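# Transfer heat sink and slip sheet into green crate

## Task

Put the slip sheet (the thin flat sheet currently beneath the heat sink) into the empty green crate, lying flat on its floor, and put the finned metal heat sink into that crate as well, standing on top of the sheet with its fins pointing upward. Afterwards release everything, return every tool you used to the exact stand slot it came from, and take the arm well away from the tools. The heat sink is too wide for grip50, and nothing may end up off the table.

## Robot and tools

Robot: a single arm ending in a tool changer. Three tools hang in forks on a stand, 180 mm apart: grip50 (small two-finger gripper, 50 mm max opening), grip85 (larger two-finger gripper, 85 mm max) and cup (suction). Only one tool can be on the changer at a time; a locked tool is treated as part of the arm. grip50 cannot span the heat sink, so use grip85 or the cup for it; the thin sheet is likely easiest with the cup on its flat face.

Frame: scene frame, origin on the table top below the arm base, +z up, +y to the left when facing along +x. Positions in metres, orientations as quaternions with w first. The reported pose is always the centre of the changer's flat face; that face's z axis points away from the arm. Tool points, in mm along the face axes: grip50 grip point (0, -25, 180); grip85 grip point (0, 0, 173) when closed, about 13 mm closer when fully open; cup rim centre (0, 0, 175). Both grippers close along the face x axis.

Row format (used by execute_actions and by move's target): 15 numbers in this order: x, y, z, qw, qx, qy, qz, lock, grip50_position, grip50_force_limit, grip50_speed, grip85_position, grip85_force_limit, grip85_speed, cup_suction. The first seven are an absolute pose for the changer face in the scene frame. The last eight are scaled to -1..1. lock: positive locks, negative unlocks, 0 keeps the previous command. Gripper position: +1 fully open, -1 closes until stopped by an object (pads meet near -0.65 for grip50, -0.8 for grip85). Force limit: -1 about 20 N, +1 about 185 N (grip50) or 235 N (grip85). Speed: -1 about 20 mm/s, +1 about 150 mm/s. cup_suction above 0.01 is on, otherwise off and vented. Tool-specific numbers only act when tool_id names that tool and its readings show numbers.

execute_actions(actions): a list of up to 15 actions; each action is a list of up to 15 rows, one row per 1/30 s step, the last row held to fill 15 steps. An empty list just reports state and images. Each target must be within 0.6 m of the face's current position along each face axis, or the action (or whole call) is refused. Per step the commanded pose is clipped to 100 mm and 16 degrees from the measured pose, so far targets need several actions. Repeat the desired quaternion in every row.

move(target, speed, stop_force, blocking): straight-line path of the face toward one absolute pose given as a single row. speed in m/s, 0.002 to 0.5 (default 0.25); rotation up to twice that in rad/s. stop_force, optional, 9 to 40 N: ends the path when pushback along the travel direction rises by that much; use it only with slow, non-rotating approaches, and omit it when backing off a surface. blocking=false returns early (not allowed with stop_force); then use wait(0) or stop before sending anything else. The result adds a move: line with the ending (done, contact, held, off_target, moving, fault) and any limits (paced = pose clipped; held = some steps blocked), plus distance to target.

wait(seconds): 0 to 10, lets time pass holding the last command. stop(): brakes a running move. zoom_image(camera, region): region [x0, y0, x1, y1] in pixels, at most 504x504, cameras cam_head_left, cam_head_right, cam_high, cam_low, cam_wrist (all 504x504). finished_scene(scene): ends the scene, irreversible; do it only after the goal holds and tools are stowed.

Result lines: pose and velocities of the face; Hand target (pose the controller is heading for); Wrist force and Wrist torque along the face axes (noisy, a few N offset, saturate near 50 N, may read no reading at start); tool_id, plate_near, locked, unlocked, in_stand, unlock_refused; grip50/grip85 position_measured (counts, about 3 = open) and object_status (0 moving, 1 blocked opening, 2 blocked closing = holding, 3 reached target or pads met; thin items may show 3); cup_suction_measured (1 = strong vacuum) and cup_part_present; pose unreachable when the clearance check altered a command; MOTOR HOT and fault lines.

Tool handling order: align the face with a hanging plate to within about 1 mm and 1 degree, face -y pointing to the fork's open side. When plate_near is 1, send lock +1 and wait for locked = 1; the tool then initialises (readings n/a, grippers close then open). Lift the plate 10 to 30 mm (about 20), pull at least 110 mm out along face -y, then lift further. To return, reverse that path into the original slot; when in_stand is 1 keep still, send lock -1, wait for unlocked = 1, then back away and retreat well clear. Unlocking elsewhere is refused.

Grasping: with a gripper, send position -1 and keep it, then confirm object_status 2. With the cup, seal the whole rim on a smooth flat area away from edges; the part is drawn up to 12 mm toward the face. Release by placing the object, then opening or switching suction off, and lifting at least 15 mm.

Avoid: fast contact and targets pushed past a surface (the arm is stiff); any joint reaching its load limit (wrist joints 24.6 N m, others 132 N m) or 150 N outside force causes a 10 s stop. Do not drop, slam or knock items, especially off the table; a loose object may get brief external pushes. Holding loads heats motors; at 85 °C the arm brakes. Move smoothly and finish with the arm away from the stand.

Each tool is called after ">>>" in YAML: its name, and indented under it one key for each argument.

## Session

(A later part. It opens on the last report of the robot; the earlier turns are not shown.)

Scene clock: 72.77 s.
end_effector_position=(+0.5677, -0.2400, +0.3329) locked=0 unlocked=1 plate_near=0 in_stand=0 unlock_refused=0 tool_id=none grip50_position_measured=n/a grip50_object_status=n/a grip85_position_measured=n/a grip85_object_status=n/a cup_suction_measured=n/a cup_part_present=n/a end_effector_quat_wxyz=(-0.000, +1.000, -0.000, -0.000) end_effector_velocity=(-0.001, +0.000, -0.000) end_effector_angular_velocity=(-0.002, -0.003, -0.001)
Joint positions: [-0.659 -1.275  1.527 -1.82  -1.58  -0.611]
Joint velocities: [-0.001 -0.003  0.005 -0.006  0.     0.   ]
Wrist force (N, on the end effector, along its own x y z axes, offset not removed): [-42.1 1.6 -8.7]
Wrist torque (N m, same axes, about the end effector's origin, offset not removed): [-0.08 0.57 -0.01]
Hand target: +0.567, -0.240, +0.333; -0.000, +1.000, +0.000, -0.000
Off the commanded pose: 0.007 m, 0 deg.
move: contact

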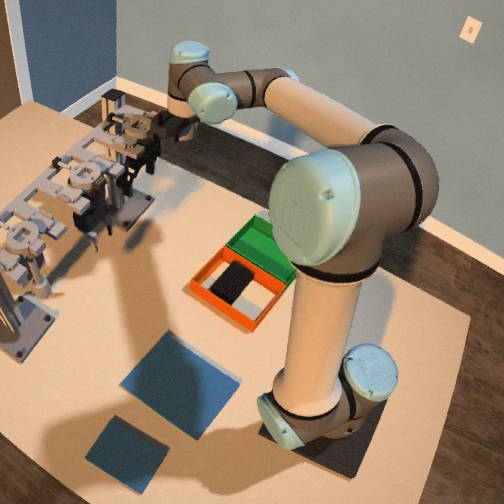

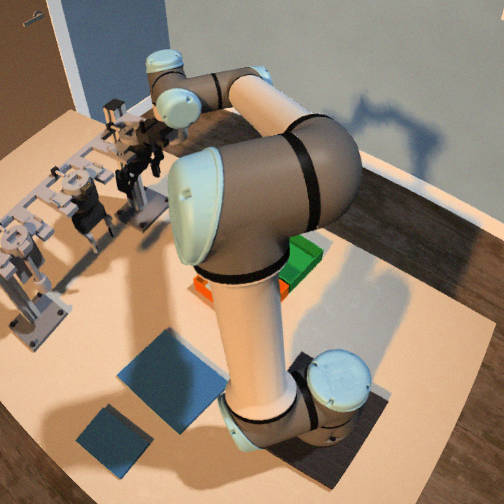

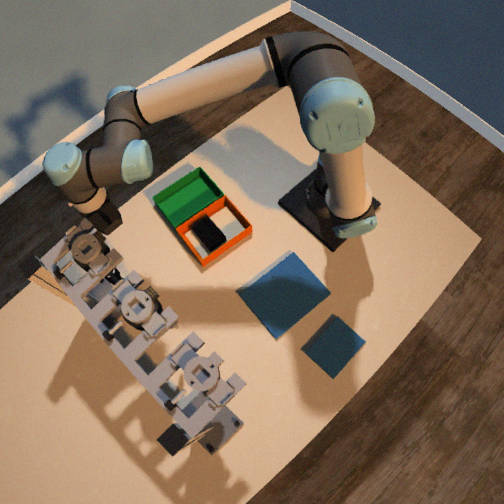

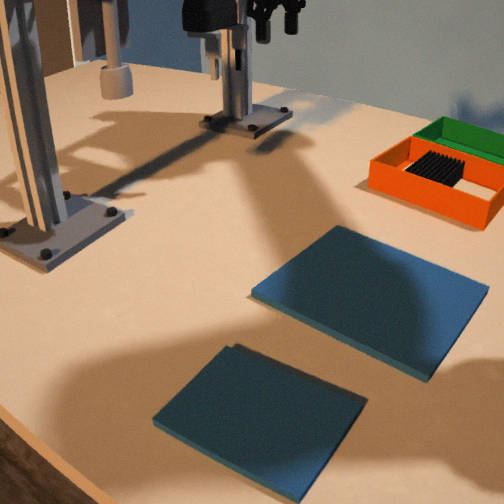

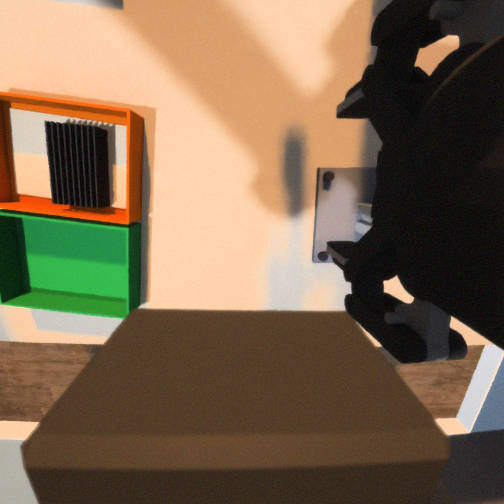

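>>> move:
  target: [0.52,-0.24,0.333,0,1,0,0,0,1,0,0,1,0,0,0]
  speed: 0.08

>>> move:
  target: [0.52,0.232,0.333,0,1,0,0,0,1,0,0,1,0,0,0]
  speed: 0.3

>>> move:
  target: [0.548,0.232,0.333,0,1,0,0,0,1,0,0,1,0,0,0]
  speed: 0.02
  stop_force: 10

>>> move:
  target: [0.585,0.232,0.333,0,1,0,0,0,1,0,0,1,0,0,0]
  speed: 0.004
  stop_force: 10

Scene clock: 88.40 s.
end_effector_position=(+0.5202, -0.2400, +0.3330) locked=0 unlocked=1 plate_near=0 in_stand=0 unlock_refused=0 tool_id=none grip50_position_measured=n/a grip50_object_status=n/a grip85_position_measured=n/a grip85_object_status=n/a cup_suction_measured=n/a cup_part_present=n/a end_effector_quat_wxyz=(-0.000, +1.000, -0.000, -0.000) end_effector_velocity=(-0.002, +0.000, +0.000) end_effector_angular_velocity=(+0.001, -0.001, +0.000)
Joint positions: [-0.707 -1.377  1.655 -1.848 -1.58  -0.66 ]
Joint velocities: [-0.002 -0.004  0.005 -0.001  0.001 -0.002]
Wrist force (N, on the end effector, along its own x y z axes, offset not removed): [0.7 -1.6 -2.4]
Wrist torque (N m, same axes, about the end effector's origin, offset not removed): [-0.01 0.11 -0.20]
Hand target: +0.520, -0.240, +0.333; -0.000, +1.000, -0.000, +0.000
Off the commanded pose: 0.000 m, 0 deg.
move: done

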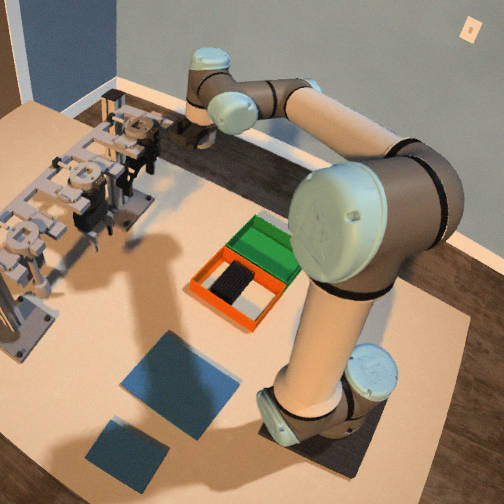

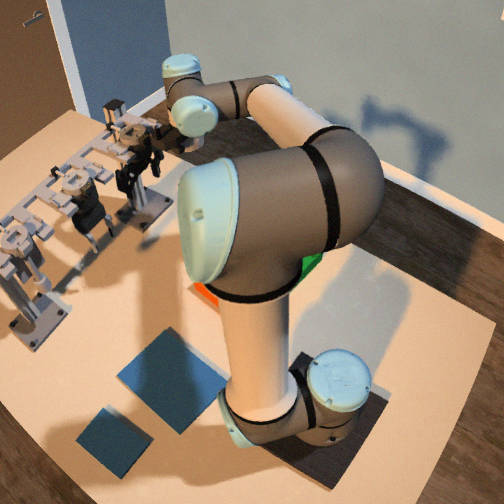

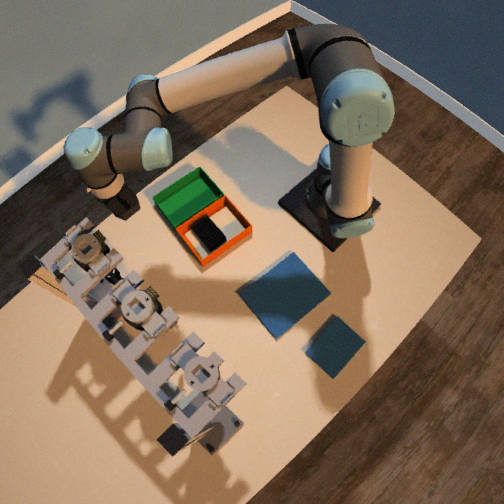

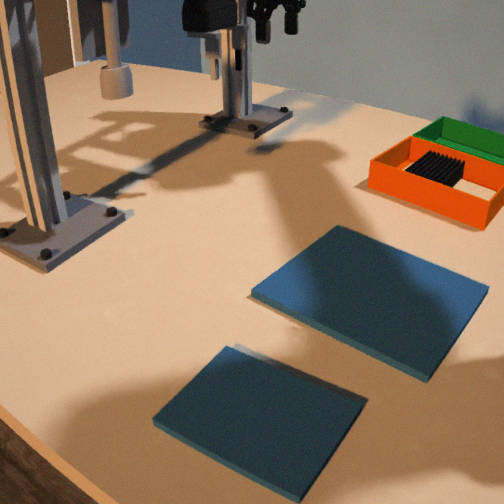

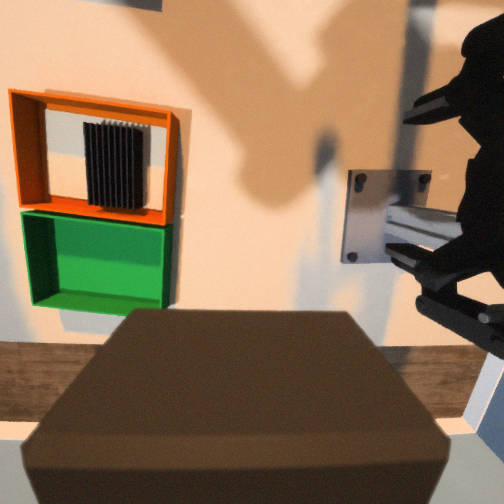

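Scene clock: 90.60 s.
end_effector_position=(+0.5201, +0.2316, +0.3330) locked=0 unlocked=1 plate_near=0 in_stand=0 unlock_refused=0 tool_id=none grip50_position_measured=n/a grip50_object_status=n/a grip85_position_measured=n/a grip85_object_status=n/a cup_suction_measured=n/a cup_part_present=n/a end_effector_quat_wxyz=(+0.001, +1.000, +0.000, -0.000) end_effector_velocity=(+0.001, +0.002, +0.000) end_effector_angular_velocity=(-0.001, +0.000, -0.001)
Joint positions: [ 0.139 -1.378  1.662 -1.848 -1.577  0.187]
Joint velocities: [ 0.003  0.003 -0.004  0.001 -0.001  0.005]
Wrist force (N, on the end effector, along its own x y z axes, offset not removed): [3.2 0.9 -2.0]
Wrist torque (N m, same axes, about the end effector's origin, offset not removed): [0.19 0.00 -0.30]
Hand target: +0.520, +0.232, +0.333; +0.001, +1.000, -0.000, -0.000
Off the commanded pose: 0.000 m, 0 deg.
move: done

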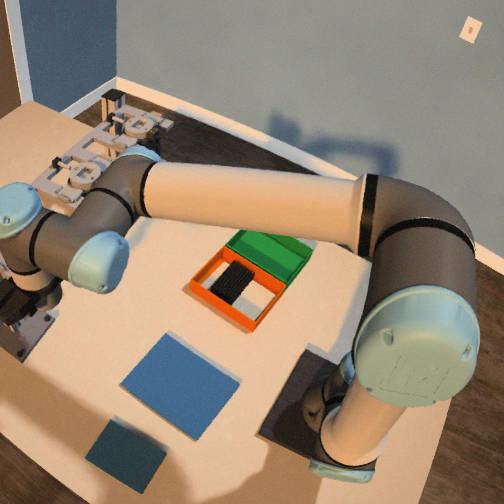

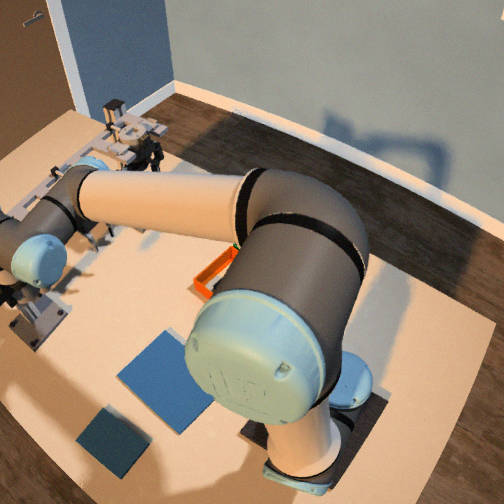

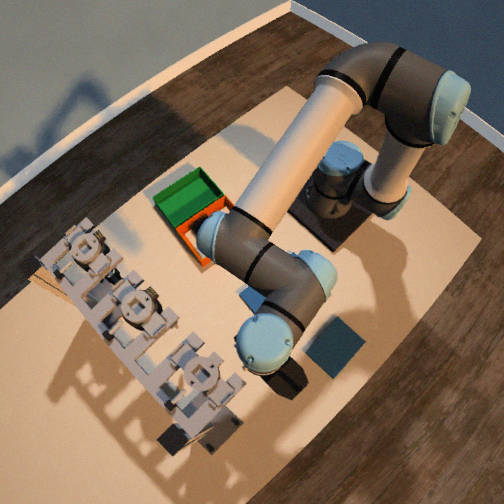

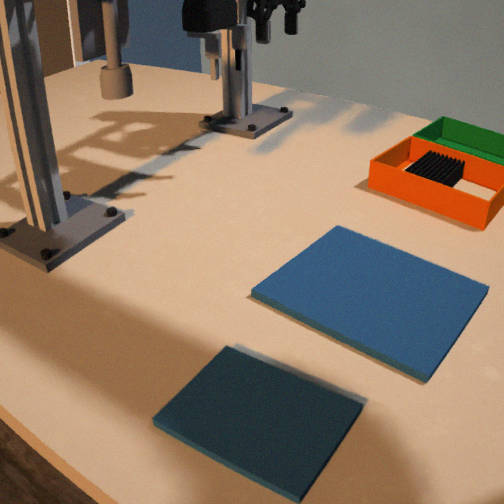

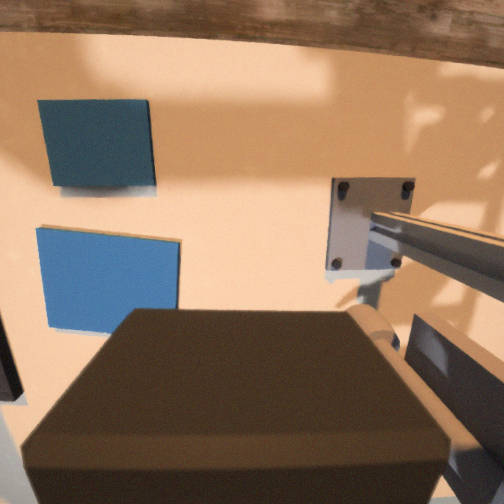

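Scene clock: 102.07 s.
end_effector_position=(+0.5435, +0.2320, +0.3325) locked=0 unlocked=1 plate_near=0 in_stand=0 unlock_refused=0 tool_id=none grip50_position_measured=n/a grip50_object_status=n/a grip85_position_measured=n/a grip85_object_status=n/a cup_suction_measured=n/a cup_part_present=n/a end_effector_quat_wxyz=(+0.001, +1.000, +0.000, -0.003) end_effector_velocity=(+0.000, +0.000, -0.000) end_effector_angular_velocity=(+0.000, -0.000, +0.001)
Joint positions: [ 0.132 -1.326  1.598 -1.83  -1.576  0.18 ]
Joint velocities: [ 0.     0.     0.    -0.     0.    -0.001]
Wrist force (N, on the end effector, along its own x y z axes, offset not removed): [-26.4 -0.3 -7.5]
Wrist torque (N m, same axes, about the end effector's origin, offset not removed): [0.12 0.47 -0.25]
Hand target: +0.544, +0.232, +0.332; +0.001, +1.000, +0.000, -0.003
Off the commanded pose: 0.005 m, 0 deg.
FORCE FAULT: contact force on the arm reached its limit, and the arm stopped for 10 seconds. The contact can be on any part of the arm, not only on its tool. That time counts as 20 of the actions that you can send in this scene. The arm's remaining commands of this call were not run. The arm holds still and accepts commands again. Move the arm away from the contact; if what it grips holds it there, let go first. Pushing or pulling that hard again can fault the arm again.
move: fault (stop_force had ended the path)

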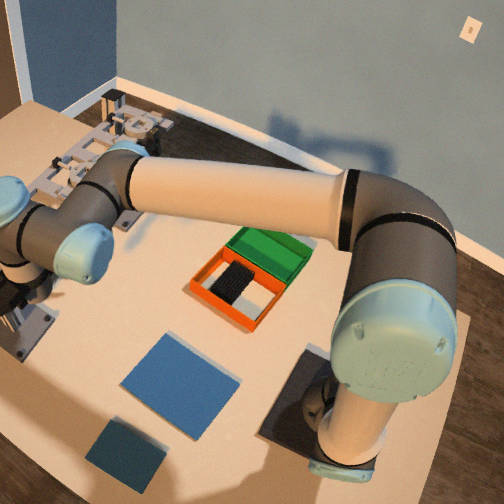

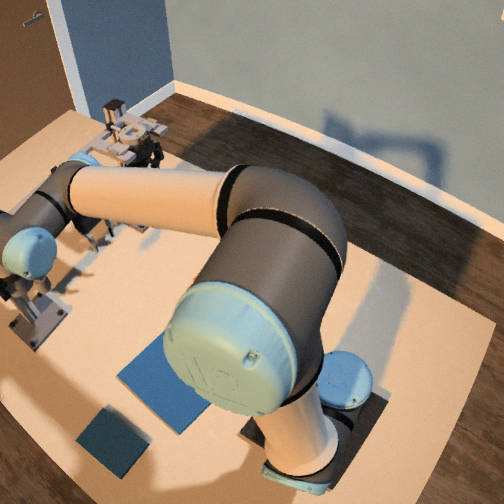

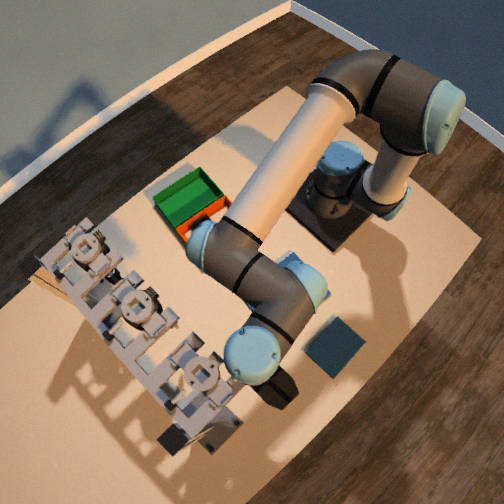

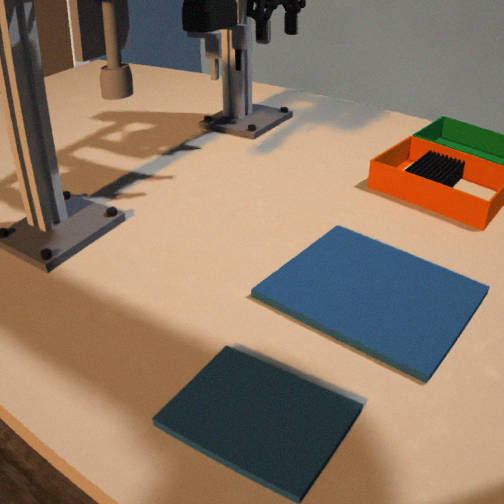

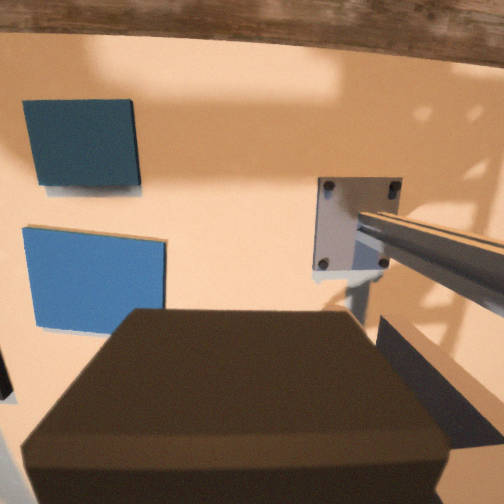

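not run: a fault stop came before this call.

>>> move:
  target: [0.51,0.22,0.39,0,1,0,0,0,1,0,0,1,0,0,0]
  speed: 0.08

>>> move:
  target: [0.641,-0.1805,0.385,0,0.6889,0.7249,0,0,1,0,0,1,0,0,0]
  speed: 0.3

>>> move:
  target: [0.641,-0.1805,0.373,0,0.6889,0.7249,0,0,1,0,0,1,0,0,0]
  speed: 0.02

>>> move:
  target: [0.641,-0.1805,0.345,0,0.6889,0.7249,0,0,1,0,0,1,0,0,0]
  speed: 0.004
  stop_force: 10

Scene clock: 111.43 s.
end_effector_position=(+0.5102, +0.2201, +0.3899) locked=0 unlocked=1 plate_near=0 in_stand=0 unlock_refused=0 tool_id=none grip50_position_measured=n/a grip50_object_status=n/a grip85_position_measured=n/a grip85_object_status=n/a cup_suction_measured=n/a cup_part_present=n/a end_effector_quat_wxyz=(+0.000, +1.000, -0.000, -0.000) end_effector_velocity=(-0.001, -0.000, +0.002) end_effector_angular_velocity=(+0.001, -0.000, +0.000)
Joint positions: [ 0.122 -1.438  1.585 -1.71  -1.576  0.17 ]
Joint velocities: [-0.    -0.003 -0.001  0.003  0.001 -0.   ]
Wrist force (N, on the end effector, along its own x y z axes, offset not removed): [1.5 -0.9 -2.9]
Wrist torque (N m, same axes, about the end effector's origin, offset not removed): [-0.03 -0.08 -0.13]
Hand target: +0.510, +0.220, +0.390; -0.000, +1.000, -0.000, -0.000
Off the commanded pose: 0.000 m, 0 deg.
move: done

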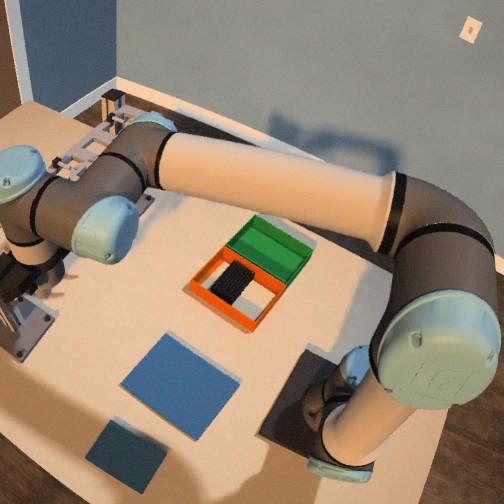

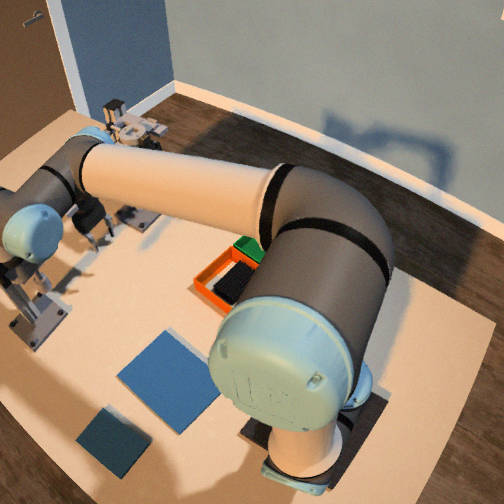

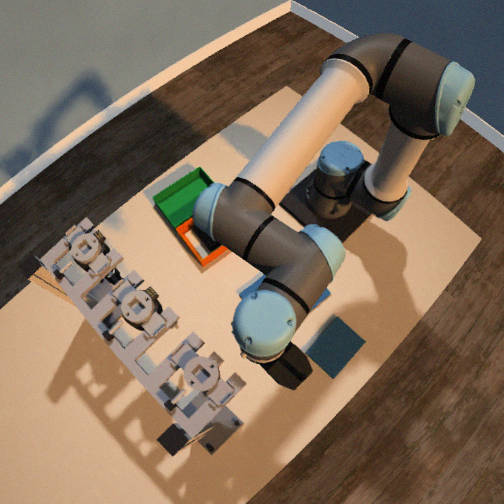

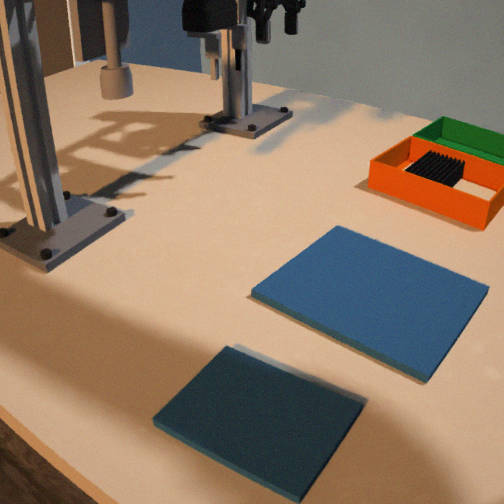

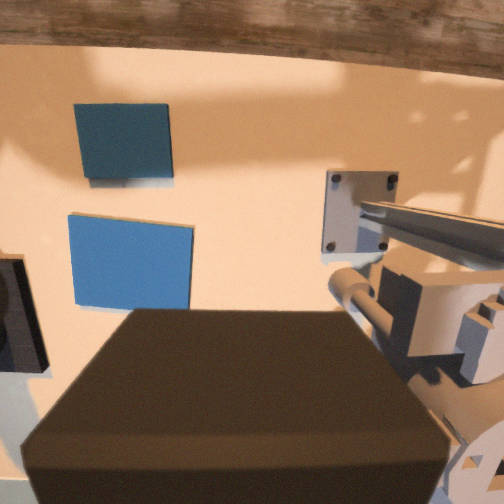

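Scene clock: 114.70 s.
end_effector_position=(+0.6408, -0.1804, +0.3849) locked=0 unlocked=1 plate_near=0 in_stand=0 unlock_refused=0 tool_id=none grip50_position_measured=n/a grip50_object_status=n/a grip85_position_measured=n/a grip85_object_status=n/a cup_suction_measured=n/a cup_part_present=n/a end_effector_quat_wxyz=(-0.000, +0.689, +0.725, +0.000) end_effector_velocity=(+0.001, -0.002, -0.000) end_effector_angular_velocity=(+0.001, +0.001, +0.008)
Joint positions: [-0.517 -1.175  1.256 -1.649 -1.578 -2.09 ]
Joint velocities: [-0.002  0.004 -0.006  0.004  0.001 -0.01 ]
Wrist force (N, on the end effector, along its own x y z axes, offset not removed): [2.0 -3.2 -0.5]
Wrist torque (N m, same axes, about the end effector's origin, offset not removed): [-0.21 -0.12 -0.18]
Hand target: +0.641, -0.181, +0.385; -0.000, +0.689, +0.725, +0.000
Off the commanded pose: 0.000 m, 0 deg.
move: done

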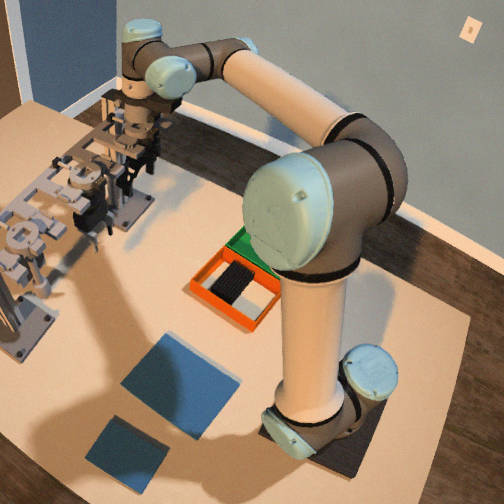

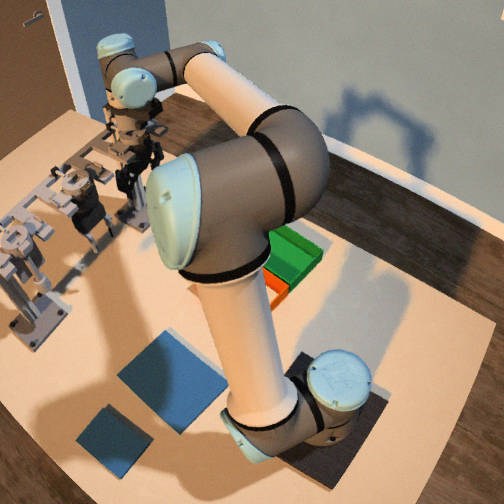

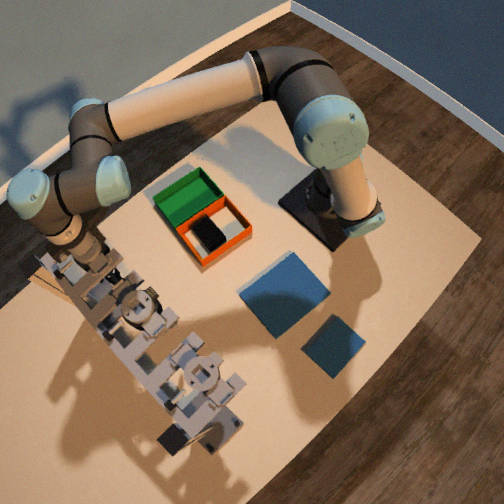

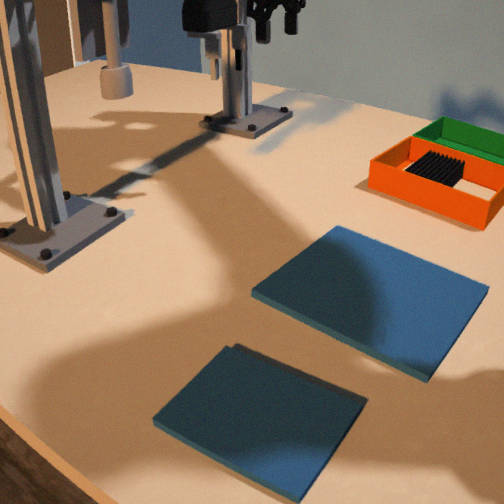

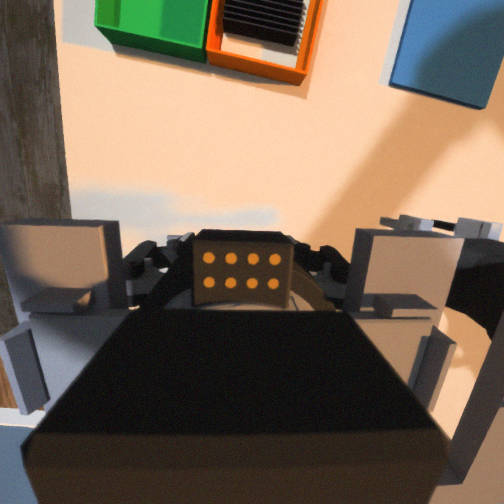

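Scene clock: 115.60 s.
end_effector_position=(+0.6410, -0.1805, +0.3732) locked=0 unlocked=1 plate_near=0 in_stand=0 unlock_refused=0 tool_id=none grip50_position_measured=n/a grip50_object_status=n/a grip85_position_measured=n/a grip85_object_status=n/a cup_suction_measured=n/a cup_part_present=n/a end_effector_quat_wxyz=(-0.000, +0.689, +0.725, +0.000) end_effector_velocity=(+0.000, -0.000, -0.002) end_effector_angular_velocity=(-0.001, -0.000, +0.000)
Joint positions: [-0.517 -1.172  1.282 -1.678 -1.579 -2.091]
Joint velocities: [-0.     0.     0.004 -0.005 -0.    -0.   ]
Wrist force (N, on the end effector, along its own x y z axes, offset not removed): [-1.5 -0.9 -2.5]
Wrist torque (N m, same axes, about the end effector's origin, offset not removed): [-0.04 0.17 -0.21]
Hand target: +0.641, -0.180, +0.373; -0.000, +0.689, +0.725, -0.000
Off the commanded pose: 0.000 m, 0 deg.
move: done

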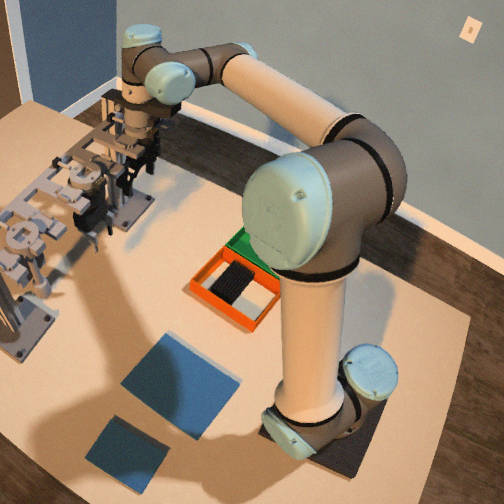

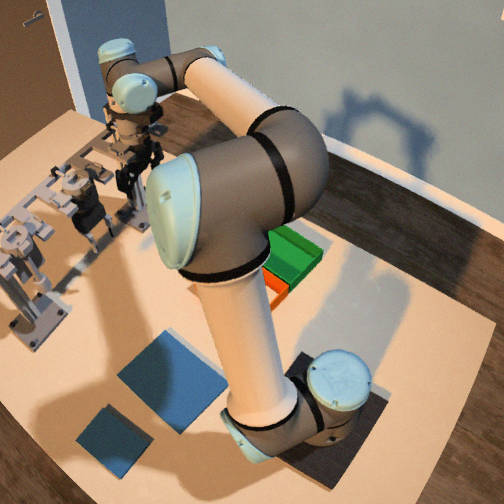

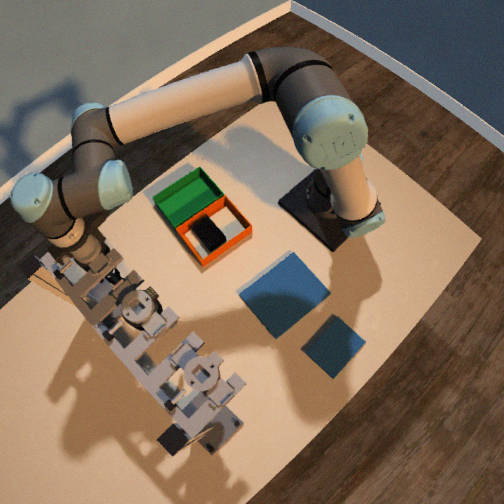

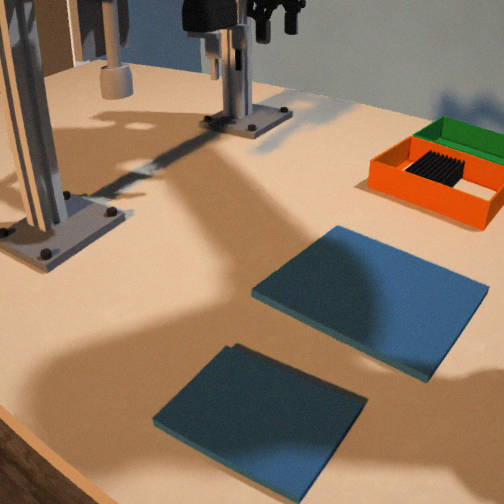

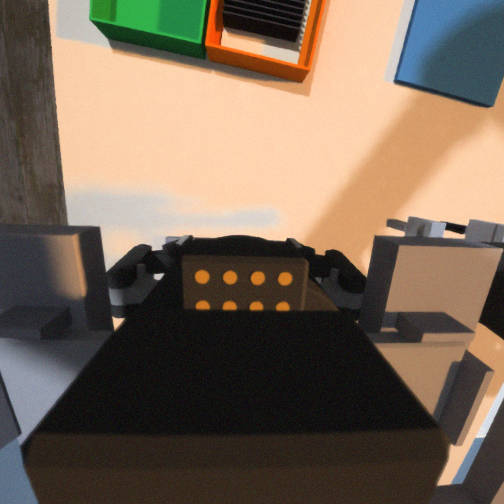

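Scene clock: 119.40 s.
end_effector_position=(+0.6410, -0.1805, +0.3596) locked=0 unlocked=1 plate_near=1 in_stand=1 unlock_refused=0 tool_id=none grip50_position_measured=n/a grip50_object_status=n/a grip85_position_measured=n/a grip85_object_status=n/a cup_suction_measured=n/a cup_part_present=n/a end_effector_quat_wxyz=(+0.000, +0.689, +0.725, +0.000) end_effector_velocity=(-0.000, +0.000, +0.001) end_effector_angular_velocity=(+0.001, +0.003, -0.000)
Joint positions: [-0.517 -1.168  1.311 -1.712 -1.579 -2.091]
Joint velocities: [-0.     0.    -0.003  0.006 -0.     0.   ]
Wrist force (N, on the end effector, along its own x y z axes, offset not removed): [3.8 -3.2 -20.8]
Wrist torque (N m, same axes, about the end effector's origin, offset not removed): [0.50 0.08 -0.13]
Hand target: +0.641, -0.181, +0.360; +0.000, +0.689, +0.725, +0.000
Off the commanded pose: 0.015 m, 0 deg.
move: contact

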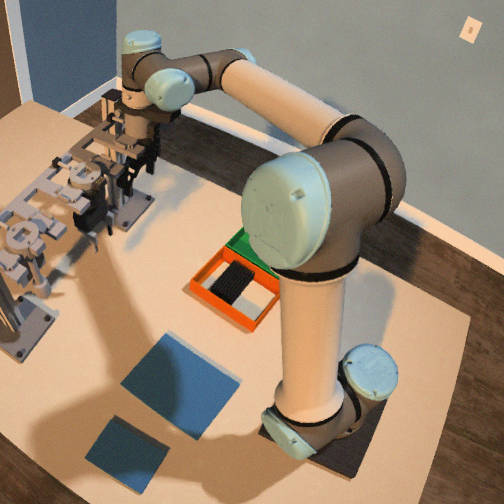

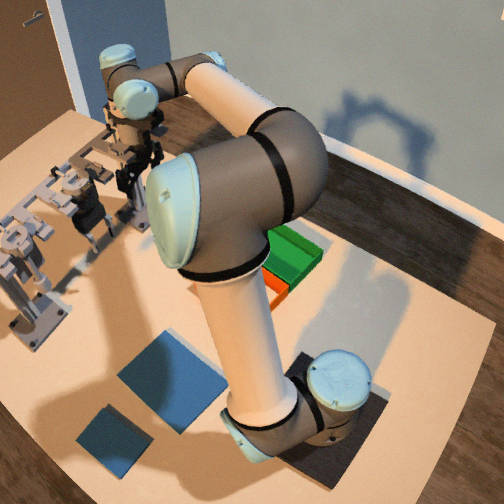

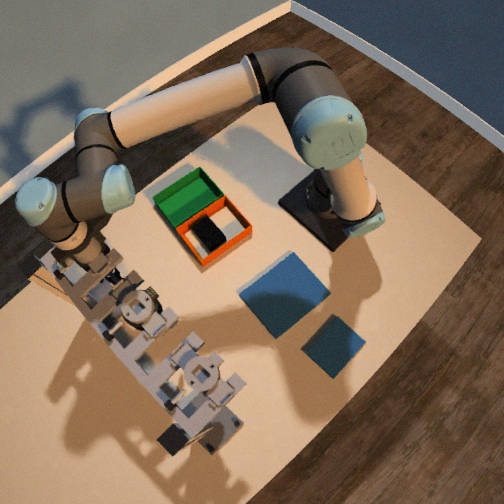

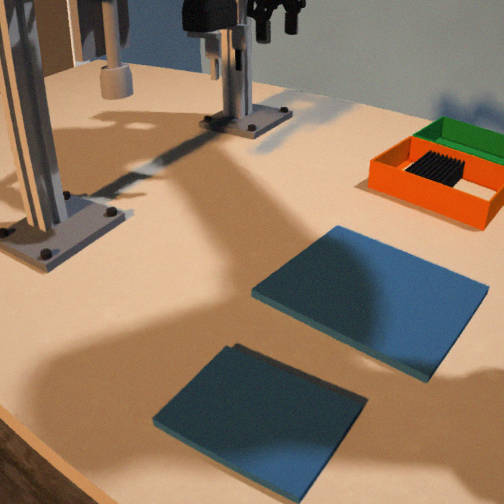

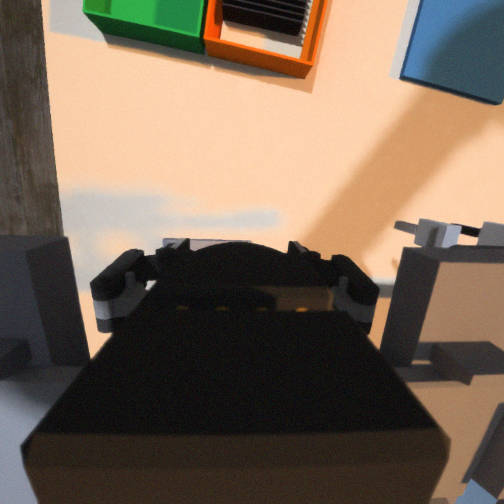

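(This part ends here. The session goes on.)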